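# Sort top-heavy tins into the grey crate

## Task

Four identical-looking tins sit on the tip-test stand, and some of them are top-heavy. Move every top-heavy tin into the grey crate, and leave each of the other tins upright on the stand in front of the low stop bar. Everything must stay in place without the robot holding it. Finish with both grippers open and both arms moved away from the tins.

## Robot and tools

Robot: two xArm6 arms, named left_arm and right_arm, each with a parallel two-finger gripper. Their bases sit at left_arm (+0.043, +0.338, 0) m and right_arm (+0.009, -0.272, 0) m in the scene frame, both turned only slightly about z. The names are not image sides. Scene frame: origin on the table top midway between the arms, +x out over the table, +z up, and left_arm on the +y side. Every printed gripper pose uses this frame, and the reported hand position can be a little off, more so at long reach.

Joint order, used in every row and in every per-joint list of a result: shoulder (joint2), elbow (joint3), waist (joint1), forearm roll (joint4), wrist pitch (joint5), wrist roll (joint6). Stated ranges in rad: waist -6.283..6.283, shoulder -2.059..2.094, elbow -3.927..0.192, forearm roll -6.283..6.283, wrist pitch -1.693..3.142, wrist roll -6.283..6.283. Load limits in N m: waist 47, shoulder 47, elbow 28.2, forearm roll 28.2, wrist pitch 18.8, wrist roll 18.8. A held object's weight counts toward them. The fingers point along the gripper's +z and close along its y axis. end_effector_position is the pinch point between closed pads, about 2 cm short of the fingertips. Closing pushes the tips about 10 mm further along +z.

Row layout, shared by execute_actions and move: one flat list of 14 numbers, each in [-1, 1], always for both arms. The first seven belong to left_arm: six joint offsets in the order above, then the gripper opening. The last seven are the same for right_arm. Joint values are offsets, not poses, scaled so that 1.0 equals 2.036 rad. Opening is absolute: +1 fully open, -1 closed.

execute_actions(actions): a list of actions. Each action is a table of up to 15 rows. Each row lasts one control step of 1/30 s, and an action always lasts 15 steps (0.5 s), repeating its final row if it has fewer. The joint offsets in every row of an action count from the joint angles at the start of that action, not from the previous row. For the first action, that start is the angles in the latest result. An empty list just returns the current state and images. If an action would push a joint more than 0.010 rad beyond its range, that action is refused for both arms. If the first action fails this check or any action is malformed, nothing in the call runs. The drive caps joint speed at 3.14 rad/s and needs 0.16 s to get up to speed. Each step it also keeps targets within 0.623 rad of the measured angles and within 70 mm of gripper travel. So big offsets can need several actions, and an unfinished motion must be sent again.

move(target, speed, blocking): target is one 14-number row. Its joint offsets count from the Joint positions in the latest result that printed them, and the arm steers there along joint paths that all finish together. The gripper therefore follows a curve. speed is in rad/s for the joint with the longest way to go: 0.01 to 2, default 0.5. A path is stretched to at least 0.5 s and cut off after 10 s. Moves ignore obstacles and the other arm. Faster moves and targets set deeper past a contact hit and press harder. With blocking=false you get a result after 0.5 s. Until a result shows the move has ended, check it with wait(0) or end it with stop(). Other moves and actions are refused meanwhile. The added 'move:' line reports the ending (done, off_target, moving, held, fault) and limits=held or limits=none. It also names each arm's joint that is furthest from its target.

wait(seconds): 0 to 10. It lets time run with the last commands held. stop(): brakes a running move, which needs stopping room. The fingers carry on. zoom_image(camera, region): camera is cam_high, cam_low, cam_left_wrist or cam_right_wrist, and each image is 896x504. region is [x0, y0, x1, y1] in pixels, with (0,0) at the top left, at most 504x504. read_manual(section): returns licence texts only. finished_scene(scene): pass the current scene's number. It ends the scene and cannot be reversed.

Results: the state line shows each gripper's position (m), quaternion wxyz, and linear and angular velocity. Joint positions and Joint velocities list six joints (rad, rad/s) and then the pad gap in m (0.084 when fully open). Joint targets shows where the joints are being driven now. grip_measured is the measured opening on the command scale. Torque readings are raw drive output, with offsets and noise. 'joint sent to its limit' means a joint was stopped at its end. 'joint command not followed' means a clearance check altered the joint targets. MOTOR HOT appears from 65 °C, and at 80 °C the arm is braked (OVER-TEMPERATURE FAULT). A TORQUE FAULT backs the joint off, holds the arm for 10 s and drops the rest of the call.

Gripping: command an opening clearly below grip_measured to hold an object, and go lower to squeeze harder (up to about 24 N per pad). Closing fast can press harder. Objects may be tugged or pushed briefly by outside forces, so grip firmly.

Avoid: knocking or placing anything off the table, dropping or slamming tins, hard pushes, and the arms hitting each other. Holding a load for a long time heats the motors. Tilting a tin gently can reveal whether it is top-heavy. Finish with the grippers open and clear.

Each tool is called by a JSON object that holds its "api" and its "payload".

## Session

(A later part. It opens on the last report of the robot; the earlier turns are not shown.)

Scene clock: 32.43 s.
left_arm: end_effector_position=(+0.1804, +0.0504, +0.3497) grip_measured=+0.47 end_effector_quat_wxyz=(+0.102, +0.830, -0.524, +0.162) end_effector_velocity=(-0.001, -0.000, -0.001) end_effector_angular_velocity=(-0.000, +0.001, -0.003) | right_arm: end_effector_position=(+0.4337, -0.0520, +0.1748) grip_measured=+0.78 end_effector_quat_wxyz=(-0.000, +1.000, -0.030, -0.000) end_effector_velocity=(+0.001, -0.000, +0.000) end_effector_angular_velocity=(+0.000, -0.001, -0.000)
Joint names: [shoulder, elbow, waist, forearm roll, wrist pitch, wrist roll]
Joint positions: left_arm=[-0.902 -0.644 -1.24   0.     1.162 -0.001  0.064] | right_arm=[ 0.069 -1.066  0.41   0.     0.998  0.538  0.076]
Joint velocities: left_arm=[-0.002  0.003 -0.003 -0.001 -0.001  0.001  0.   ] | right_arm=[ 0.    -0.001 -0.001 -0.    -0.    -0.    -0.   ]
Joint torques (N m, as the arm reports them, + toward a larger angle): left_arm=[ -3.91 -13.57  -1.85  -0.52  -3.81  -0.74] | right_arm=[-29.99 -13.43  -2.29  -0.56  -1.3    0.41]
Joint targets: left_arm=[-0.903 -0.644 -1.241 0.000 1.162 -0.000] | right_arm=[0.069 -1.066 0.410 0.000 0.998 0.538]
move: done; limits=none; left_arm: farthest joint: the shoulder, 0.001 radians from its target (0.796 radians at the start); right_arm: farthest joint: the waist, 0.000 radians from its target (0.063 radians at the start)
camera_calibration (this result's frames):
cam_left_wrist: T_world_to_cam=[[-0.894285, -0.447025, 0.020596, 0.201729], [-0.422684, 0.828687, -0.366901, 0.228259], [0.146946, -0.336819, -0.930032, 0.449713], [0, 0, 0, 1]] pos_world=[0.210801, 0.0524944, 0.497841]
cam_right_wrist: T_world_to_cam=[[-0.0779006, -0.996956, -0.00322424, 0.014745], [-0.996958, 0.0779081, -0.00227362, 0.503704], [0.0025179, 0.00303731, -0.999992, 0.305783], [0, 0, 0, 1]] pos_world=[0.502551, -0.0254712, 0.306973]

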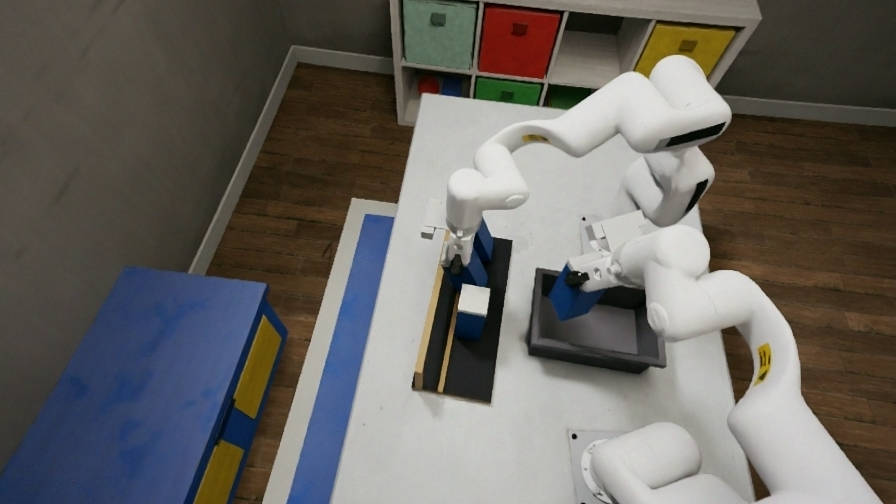

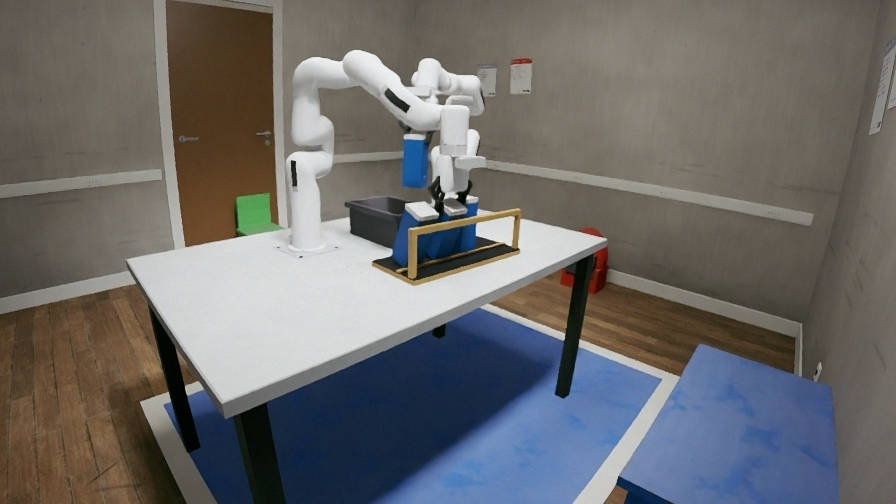

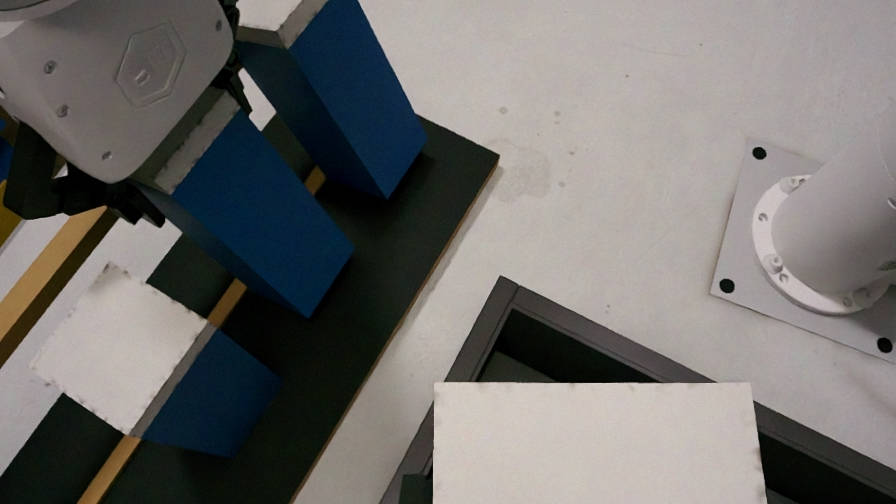

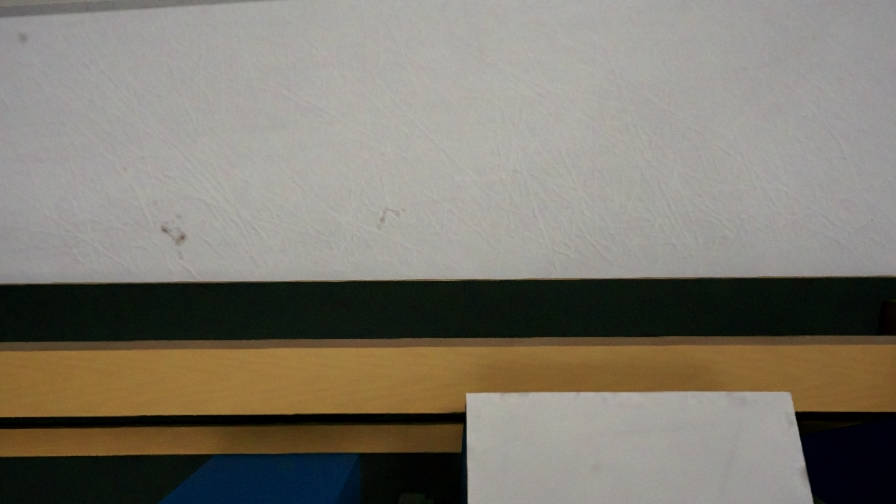

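{"api": "move", "payload": {"target": [-0.0158,0.1333,0,0,-0.1180,0,-0.2, 0,0,0,0,0,0,-0.2], "speed": 0.4}}

{"api": "move", "payload": {"target": [0.0546,0.1115,0,0,-0.1662,0,-0.2, -0.0163,-0.2868,0,0,0.3026,0,-0.2], "speed": 0.5}}

Scene clock: 35.13 s.
left_arm: end_effector_position=(+0.1804, +0.0504, +0.2603) grip_measured=+0.47 end_effector_quat_wxyz=(+0.102, +0.830, -0.524, +0.162) end_effector_velocity=(-0.000, +0.000, -0.001) end_effector_angular_velocity=(+0.001, +0.000, -0.001) | right_arm: end_effector_position=(+0.4337, -0.0520, +0.1748) grip_measured=+0.47 end_effector_quat_wxyz=(-0.000, +1.000, -0.030, -0.000) end_effector_velocity=(-0.000, +0.000, +0.000) end_effector_angular_velocity=(+0.001, -0.000, +0.001)
Joint names: [shoulder, elbow, waist, forearm roll, wrist pitch, wrist roll]
Joint positions: left_arm=[-0.934 -0.373 -1.24   0.     0.922 -0.001  0.064] | right_arm=[ 0.069 -1.066  0.41   0.     0.998  0.538  0.064]
Joint velocities: left_arm=[ 0.001  0.002 -0.     0.    -0.001  0.    -0.   ] | right_arm=[-0.     0.     0.001  0.    -0.    -0.001  0.   ]
Joint torques (N m, as the arm reports them, + toward a larger angle): left_arm=[ -3.75 -14.03  -1.72  -0.49  -3.69  -0.86] | right_arm=[-29.16 -13.34  -1.2    0.46  -1.59   0.54]
Joint targets: left_arm=[-0.934 -0.373 -1.240 0.000 0.922 -0.001] | right_arm=[0.069 -1.066 0.410 0.000 0.998 0.538]
move: done; limits=none; left_arm: farthest joint: the waist, 0.000 radians from its target (0.001 radians at the start); right_arm: farthest joint: the waist, 0.000 radians from its target (0.000 radians at the start)
camera_calibration (this result's frames):
cam_left_wrist: T_world_to_cam=[[-0.894309, -0.446975, 0.0206268, 0.203559], [-0.422451, 0.828253, -0.368147, 0.195677], [0.147468, -0.337951, -0.929539, 0.366435], [0, 0, 0, 1]] pos_world=[0.210671, 0.0527532, 0.408455]
cam_right_wrist: T_world_to_cam=[[-0.0779205, -0.996954, -0.00320217, 0.0147232], [-0.996956, 0.0779281, -0.00232435, 0.503737], [0.00256681, 0.00301131, -0.999992, 0.305783], [0, 0, 0, 1]] pos_world=[0.502566, -0.0254977, 0.306998]

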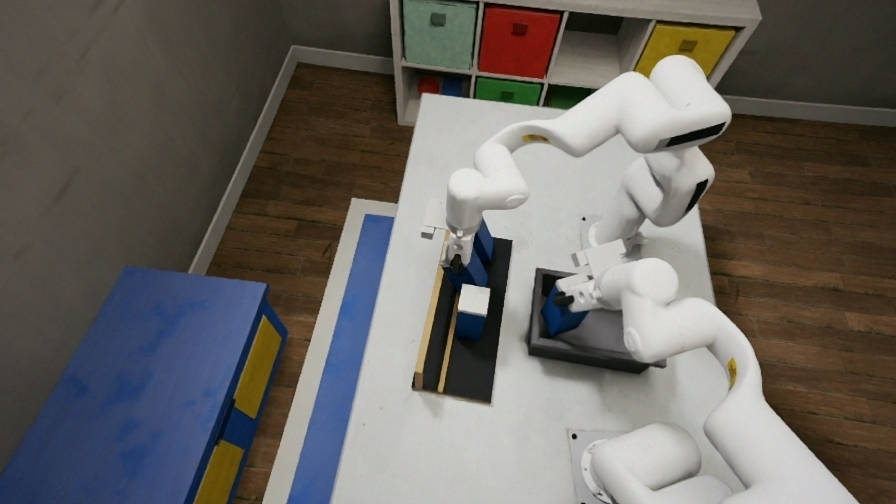

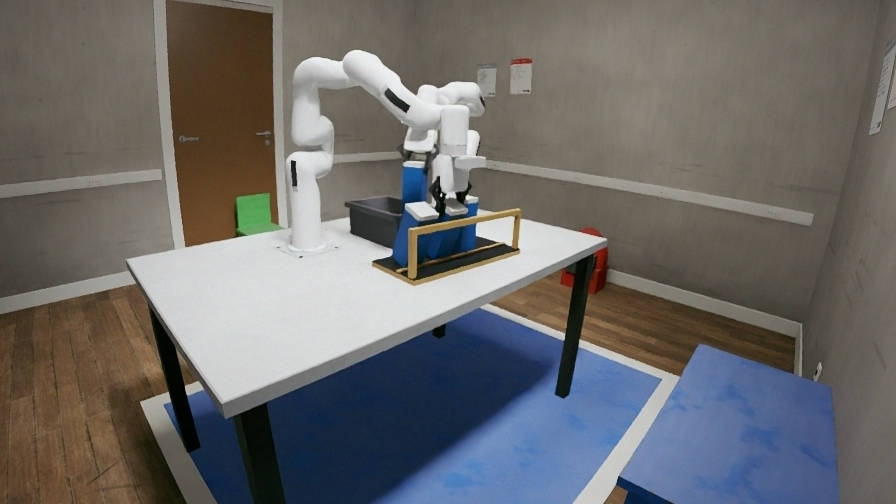

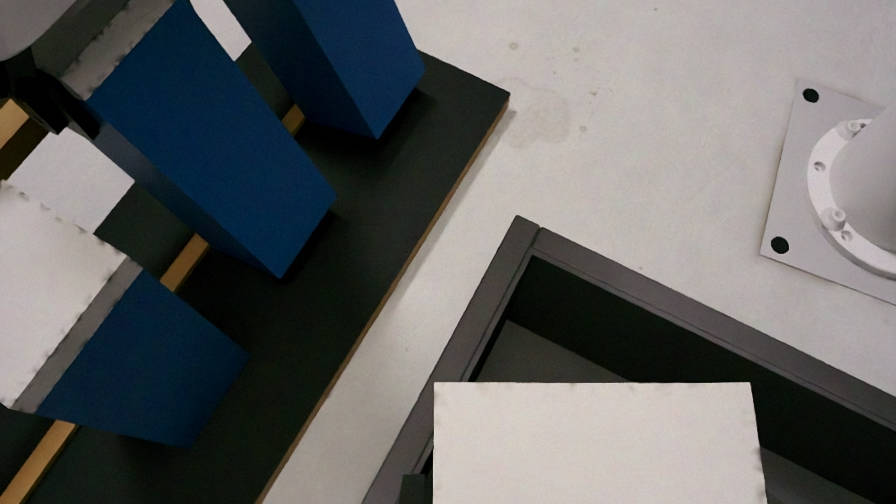

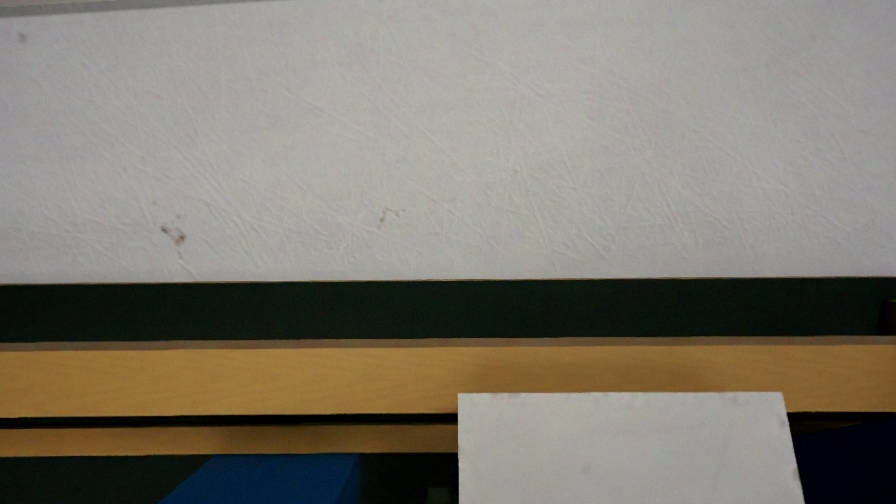

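Scene clock: 37.03 s.
left_arm: end_effector_position=(+0.1804, +0.0503, +0.1654) grip_measured=+0.47 end_effector_quat_wxyz=(+0.102, +0.830, -0.524, +0.162) end_effector_velocity=(+0.000, -0.000, +0.001) end_effector_angular_velocity=(-0.001, -0.001, -0.000) | right_arm: end_effector_position=(+0.4337, -0.0520, +0.3900) grip_measured=+0.47 end_effector_quat_wxyz=(-0.000, +1.000, -0.030, +0.000) end_effector_velocity=(-0.000, +0.000, +0.001) end_effector_angular_velocity=(+0.000, -0.002, +0.000)
Joint names: [shoulder, elbow, waist, forearm roll, wrist pitch, wrist roll]
Joint positions: left_arm=[-0.823 -0.146 -1.24   0.     0.583 -0.001  0.064] | right_arm=[ 0.036 -1.65   0.41   0.     1.613  0.538  0.064]
Joint velocities: left_arm=[-0.    -0.001 -0.001  0.    -0.    -0.     0.   ] | right_arm=[-0.001 -0.002  0.001 -0.001  0.001  0.001  0.   ]
Joint torques (N m, as the arm reports them, + toward a larger angle): left_arm=[ -4.7  -13.24  -1.84  -0.52  -3.61  -0.72] | right_arm=[-30.93 -14.5   -1.96  -0.74  -1.51   0.36]
Joint targets: left_arm=[-0.823 -0.146 -1.240 0.000 0.583 -0.001] | right_arm=[0.036 -1.650 0.410 0.000 1.614 0.538]
move: done; limits=none; left_arm: farthest joint: the shoulder, 0.001 radians from its target (0.112 radians at the start); right_arm: farthest joint: the wrist pitch, 0.001 radians from its target (0.616 radians at the start)
camera_calibration (this result's frames):
cam_left_wrist: T_world_to_cam=[[-0.894326, -0.44694, 0.0206498, 0.205503], [-0.42237, 0.828135, -0.368506, 0.160978], [0.147599, -0.338286, -0.929396, 0.278111], [0, 0, 0, 1]] pos_world=[0.21073, 0.052617, 0.313553]
cam_right_wrist: T_world_to_cam=[[-0.0777212, -0.996969, -0.00359799, 0.0155071], [-0.99697, 0.0777316, -0.00285551, 0.504428], [0.00312653, 0.00336515, -0.999989, 0.520754], [0, 0, 0, 1]] pos_world=[0.502477, -0.0255023, 0.522245]

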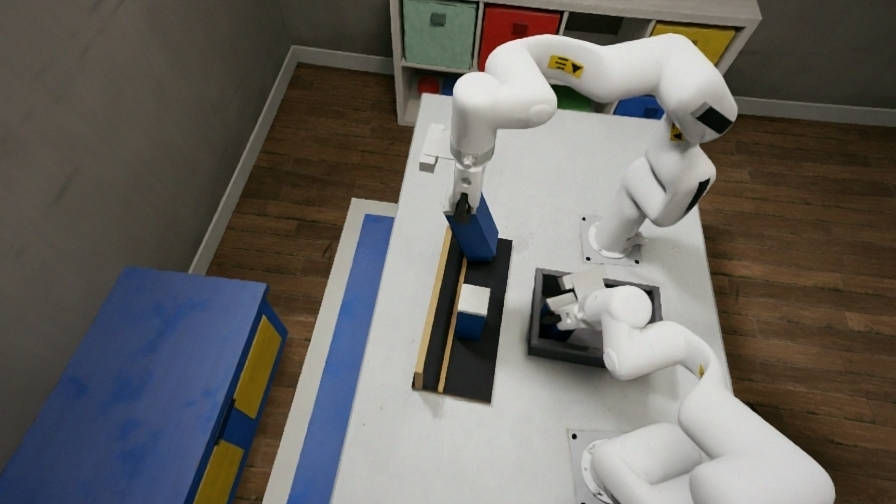

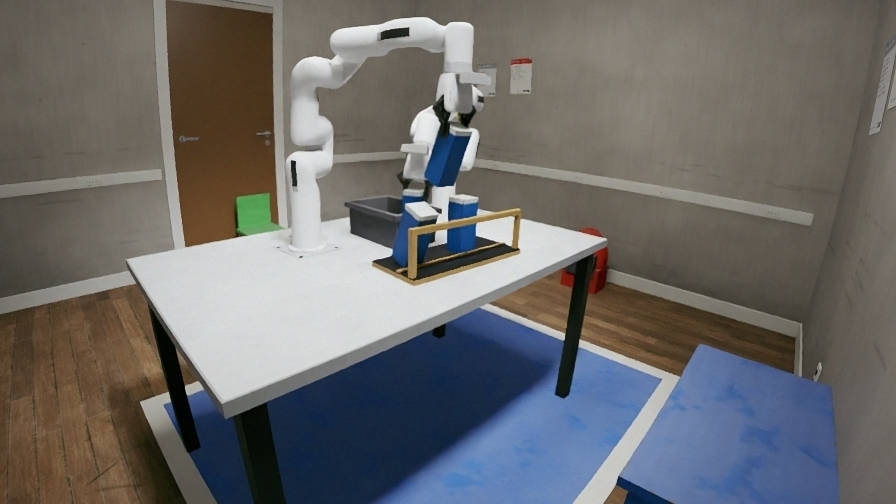

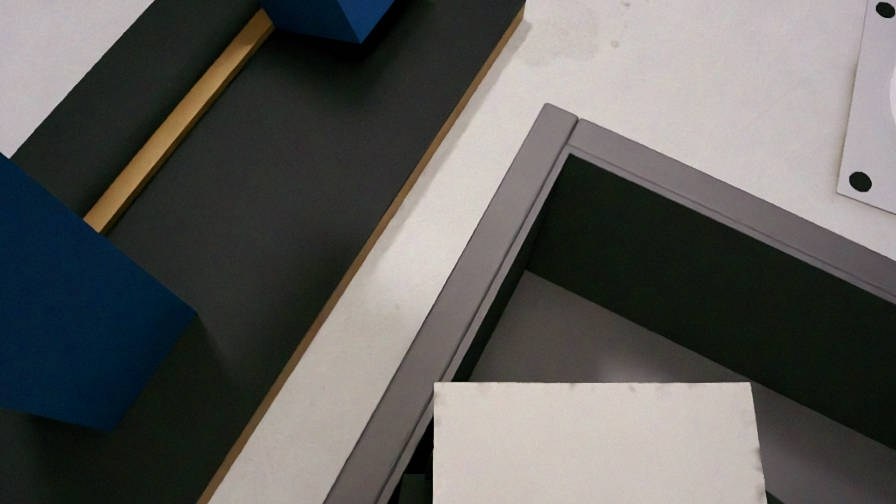

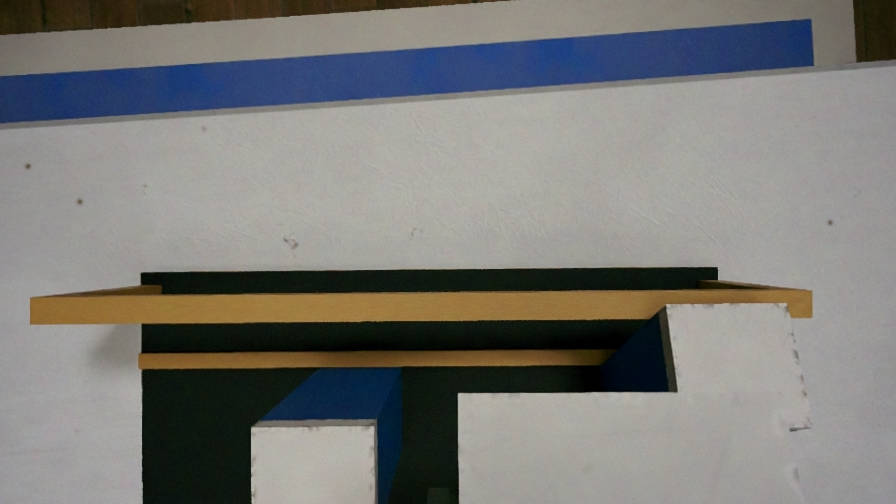

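{"api": "move", "payload": {"target": [0,0,0,0,0,0,0.85, -0.1949,0.1857,0,0,-0.0567,-0.0925,-0.2], "speed": 0.5}}

{"api": "move", "payload": {"target": [-0.0546,-0.1115,0,0,0.1662,0,0.85, -0.1949,0.1857,0,0,-0.0567,-0.0925,-0.2], "speed": 0.5}}

Scene clock: 40.30 s.
left_arm: end_effector_position=(+0.1804, +0.0503, +0.1654) grip_measured=+0.85 end_effector_quat_wxyz=(+0.102, +0.830, -0.524, +0.162) end_effector_velocity=(-0.000, +0.000, -0.000) end_effector_angular_velocity=(+0.000, +0.000, -0.000) | right_arm: end_effector_position=(+0.3602, -0.0901, +0.4114) grip_measured=+0.47 end_effector_quat_wxyz=(-0.027, +0.996, +0.064, +0.061) end_effector_velocity=(-0.001, -0.000, +0.000) end_effector_angular_velocity=(+0.000, -0.001, +0.001)
Joint names: [shoulder, elbow, waist, forearm roll, wrist pitch, wrist roll]
Joint positions: left_arm=[-0.823 -0.146 -1.24   0.     0.583 -0.001  0.078] | right_arm=[-0.36  -1.272  0.41   0.     1.498  0.35   0.064]
Joint velocities: left_arm=[ 0.  0. -0. -0. -0.  0.  0.] | right_arm=[-0.004  0.002  0.    -0.     0.001 -0.001  0.   ]
Joint torques (N m, as the arm reports them, + toward a larger angle): left_arm=[ -3.95 -12.07  -1.88  -0.43  -3.07  -0.8 ] | right_arm=[-19.88 -14.73  -2.08  -0.64  -1.77   0.39]
Joint targets: left_arm=[-0.823 -0.146 -1.240 0.000 0.583 -0.001] | right_arm=[-0.361 -1.272 0.410 0.000 1.498 0.349]
move: done; limits=none; left_arm: farthest joint: the waist, 0.000 radians from its target (0.000 radians at the start); right_arm: farthest joint: the waist, 0.000 radians from its target (0.000 radians at the start)
camera_calibration (this result's frames):
cam_left_wrist: T_world_to_cam=[[-0.894326, -0.44694, 0.0206498, 0.205503], [-0.42237, 0.828135, -0.368506, 0.160978], [0.147599, -0.338286, -0.929396, 0.278111], [0, 0, 0, 1]] pos_world=[0.21073, 0.0526171, 0.313553]
cam_right_wrist: T_world_to_cam=[[0.113426, -0.992207, -0.0515642, -0.0768317], [-0.986156, -0.106112, -0.127423, 0.46494], [0.120959, 0.0653035, -0.990507, 0.50167], [0, 0, 0, 1]] pos_world=[0.406537, -0.0596579, 0.552191]

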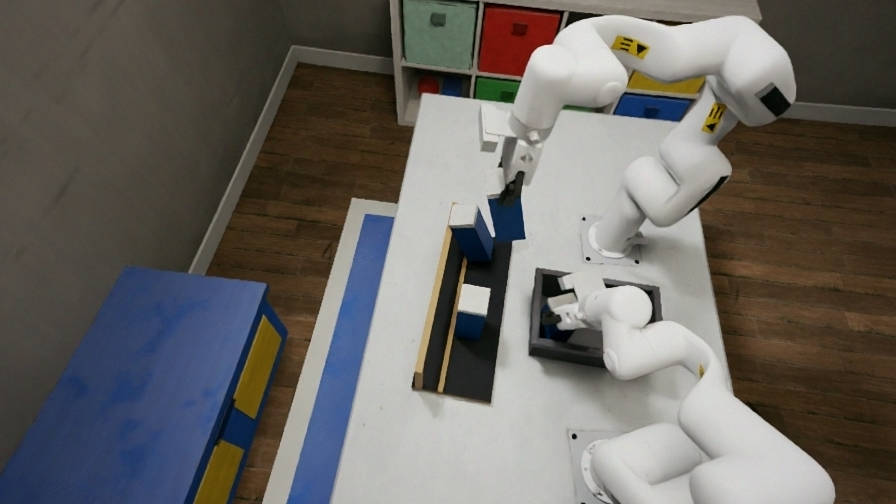

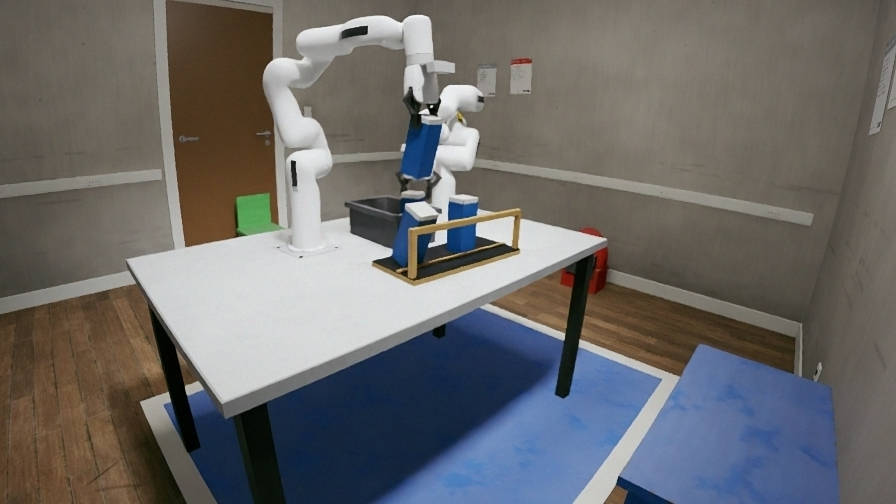

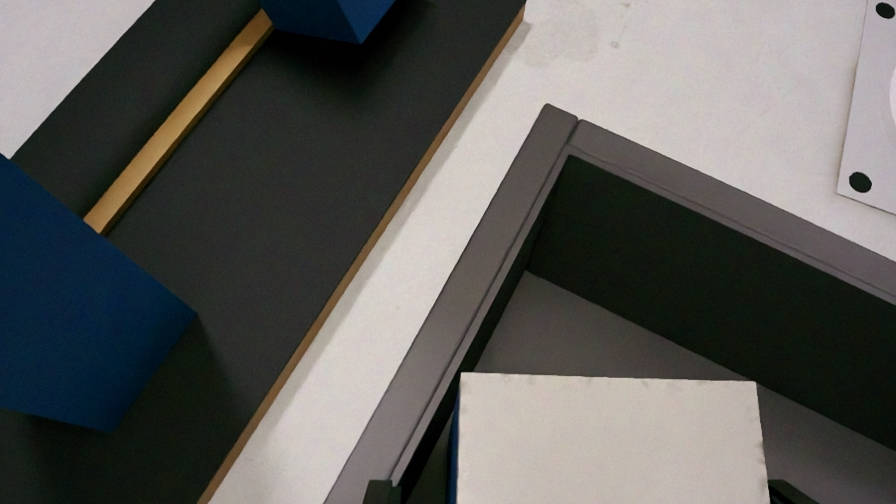

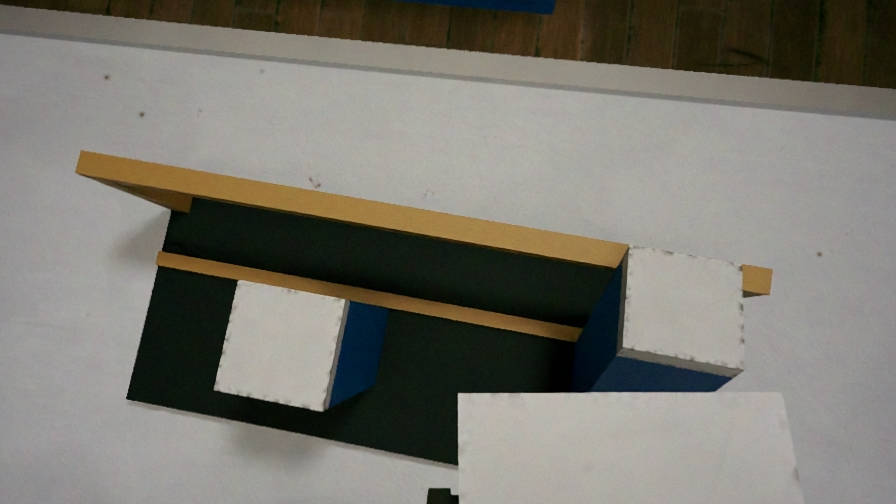

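Scene clock: 41.70 s.
left_arm: end_effector_position=(+0.1803, +0.0505, +0.2602) grip_measured=+0.85 end_effector_quat_wxyz=(+0.102, +0.830, -0.524, +0.162) end_effector_velocity=(+0.000, -0.000, +0.001) end_effector_angular_velocity=(-0.002, -0.000, +0.000) | right_arm: end_effector_position=(+0.2918, -0.1256, +0.3928) grip_measured=+0.47 end_effector_quat_wxyz=(-0.042, +0.979, +0.156, +0.127) end_effector_velocity=(-0.001, -0.000, +0.000) end_effector_angular_velocity=(+0.001, -0.002, +0.000)
Joint names: [shoulder, elbow, waist, forearm roll, wrist pitch, wrist roll]
Joint positions: left_arm=[-0.934 -0.373 -1.24   0.     0.922 -0.001  0.078] | right_arm=[-0.757 -0.894  0.41   0.     1.383  0.161  0.064]
Joint velocities: left_arm=[-0.    -0.003 -0.    -0.     0.002 -0.     0.   ] | right_arm=[-0.004  0.002  0.    -0.    -0.     0.    -0.   ]
Joint torques (N m, as the arm reports them, + toward a larger angle): left_arm=[ -3.31 -12.69  -1.65  -0.53  -2.88  -0.84] | right_arm=[ -9.88 -14.98  -1.98  -0.55  -2.05   0.38]
Joint targets: left_arm=[-0.935 -0.373 -1.240 0.000 0.922 -0.001] | right_arm=[-0.757 -0.894 0.410 0.000 1.383 0.161]
move: done; limits=none; left_arm: farthest joint: the waist, 0.000 radians from its target (0.000 radians at the start); right_arm: farthest joint: the waist, 0.000 radians from its target (0.000 radians at the start)
camera_calibration (this result's frames):
cam_left_wrist: T_world_to_cam=[[-0.894306, -0.446981, 0.0206205, 0.203565], [-0.422487, 0.828324, -0.367946, 0.195557], [0.147384, -0.337768, -0.929619, 0.366348], [0, 0, 0, 1]] pos_world=[0.210676, 0.0527457, 0.408321]
cam_right_wrist: T_world_to_cam=[[0.300585, -0.952403, -0.050759, -0.155163], [-0.923945, -0.277576, -0.263205, 0.404993], [0.236587, 0.126014, -0.963404, 0.457098], [0, 0, 0, 1]] pos_world=[0.312687, -0.0929619, 0.53909]

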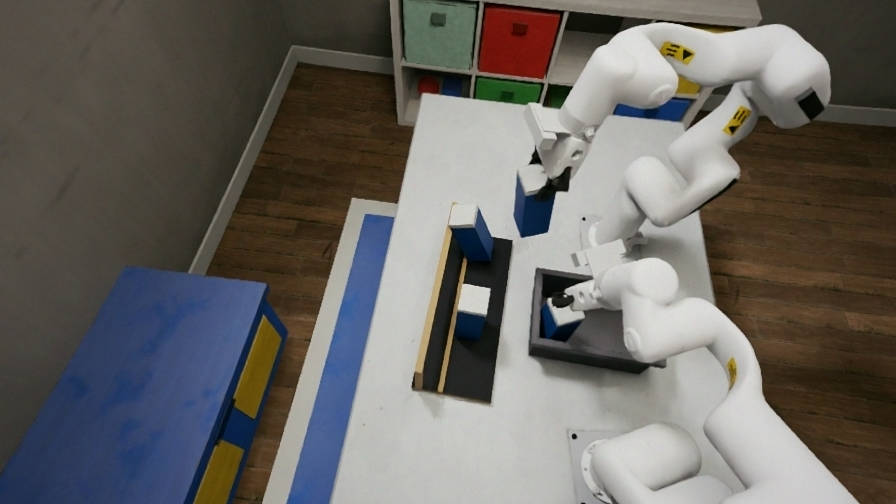

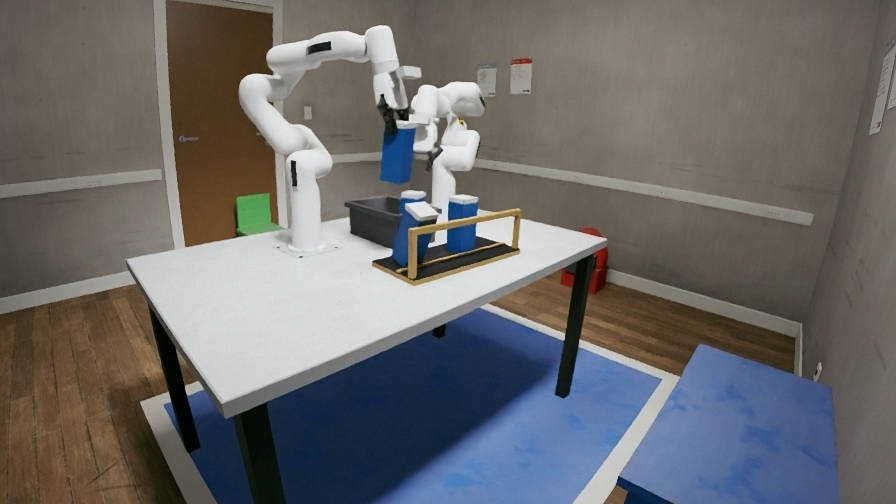

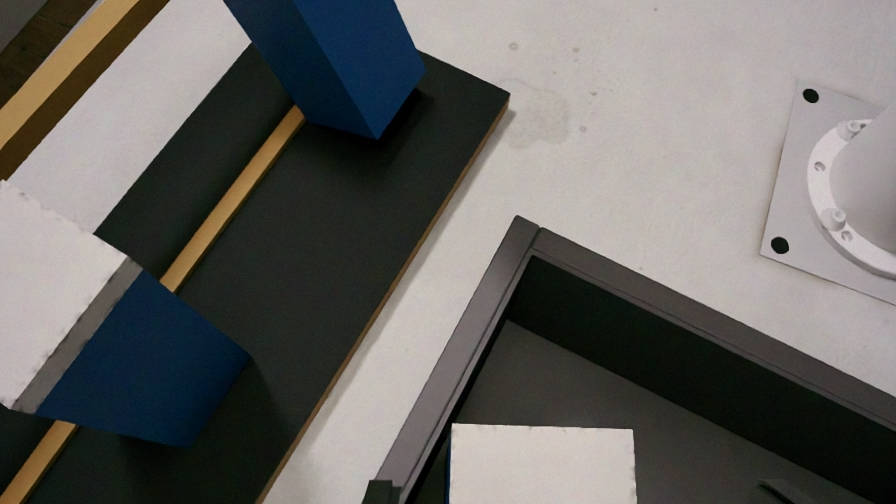

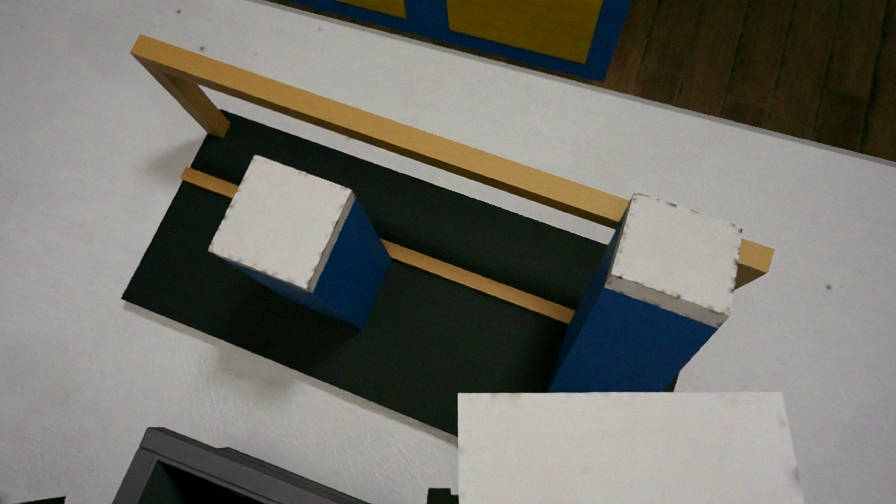

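{"api": "move", "payload": {"target": [0.3492,-0.1761,0.1628,0,0.0160,-0.3603,-1, -0.1674,0.1591,0.1473,0,-0.0492,-0.0791,-0.2], "speed": 0.6}}

Scene clock: 44.87 s.
left_arm: end_effector_position=(+0.3160, +0.0602, +0.1703) grip_measured=-1.00 end_effector_quat_wxyz=(+0.000, +1.000, -0.031, +0.000) end_effector_velocity=(+0.001, +0.001, -0.001) end_effector_angular_velocity=(+0.002, +0.001, +0.003) | right_arm: end_effector_position=(+0.2008, -0.0832, +0.3500) grip_measured=+0.47 end_effector_quat_wxyz=(-0.073, +0.908, +0.372, +0.177) end_effector_velocity=(-0.000, +0.001, +0.000) end_effector_angular_velocity=(+0.001, -0.001, +0.002)
Joint names: [shoulder, elbow, waist, forearm roll, wrist pitch, wrist roll]
Joint positions: left_arm=[-0.224 -0.731 -0.909  0.     0.954 -0.734  0.   ] | right_arm=[-1.097 -0.57   0.709  0.     1.283  0.     0.064]
Joint velocities: left_arm=[ 0.003 -0.001  0.002  0.001  0.    -0.002  0.   ] | right_arm=[-0.001  0.001  0.002  0.    -0.001 -0.     0.   ]
Joint torques (N m, as the arm reports them, + toward a larger angle): left_arm=[-13.78 -11.62  -1.7   -0.5   -2.04  -0.9 ] | right_arm=[ -3.09 -15.07  -2.09  -0.51  -2.2    0.44]
Joint targets: left_arm=[-0.224 -0.731 -0.909 0.000 0.954 -0.734] | right_arm=[-1.097 -0.570 0.709 0.000 1.283 0.000]
move: done; limits=none; left_arm: farthest joint: the waist, 0.001 radians from its target (0.332 radians at the start); right_arm: farthest joint: the waist, 0.001 radians from its target (0.300 radians at the start)
camera_calibration (this result's frames):
cam_left_wrist: T_world_to_cam=[[-0.0364891, -0.999253, 0.0127359, 0.0946229], [-0.9993, 0.0365903, 0.00780373, 0.377689], [-0.00826391, -0.0124423, -0.999888, 0.307677], [0, 0, 0, 1]] pos_world=[0.38342, 0.0845607, 0.30349]
cam_right_wrist: T_world_to_cam=[[0.69021, -0.723535, -0.0103451, -0.162931], [-0.672551, -0.636168, -0.378108, 0.281377], [0.266993, 0.267931, -0.925704, 0.424587], [0, 0, 0, 1]] pos_world=[0.188335, -0.0526429, 0.497747]

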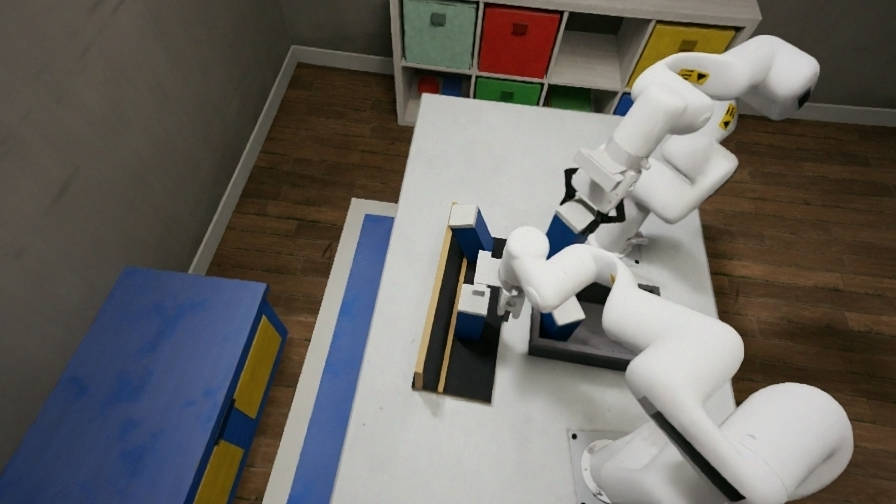

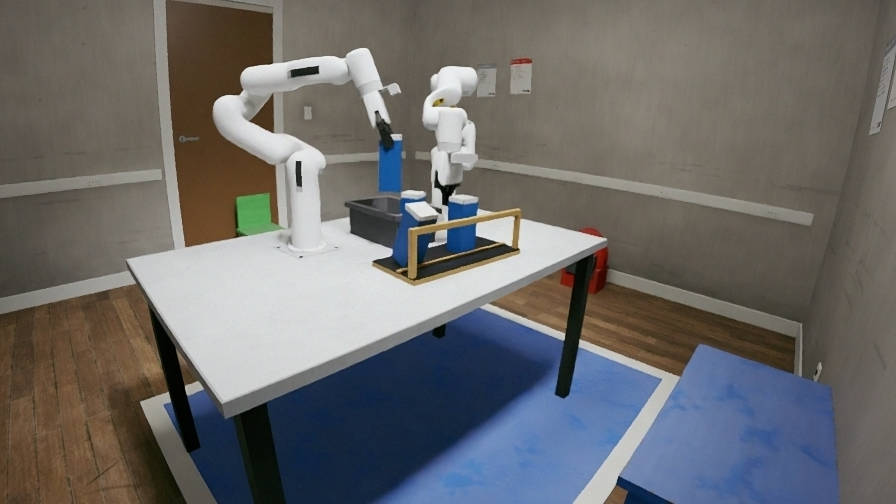

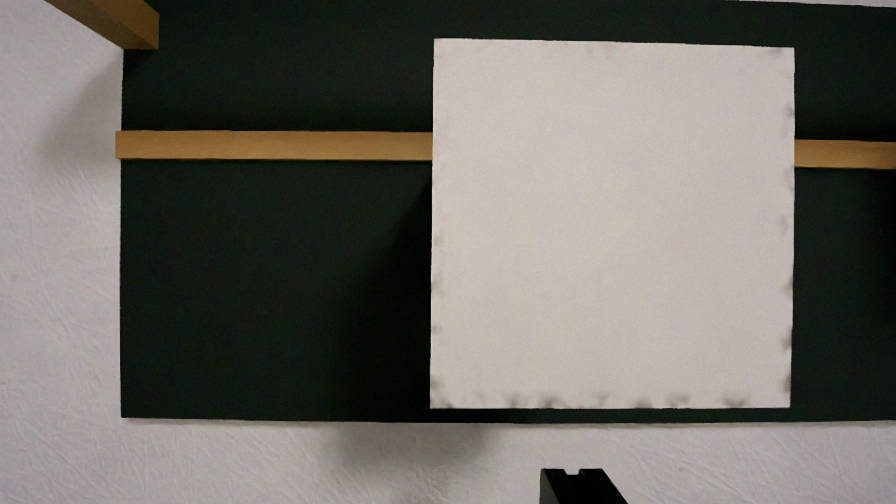

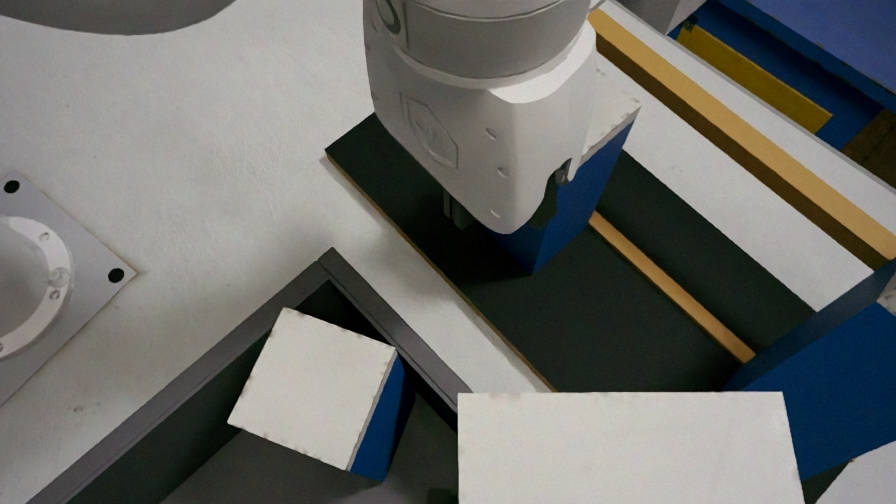

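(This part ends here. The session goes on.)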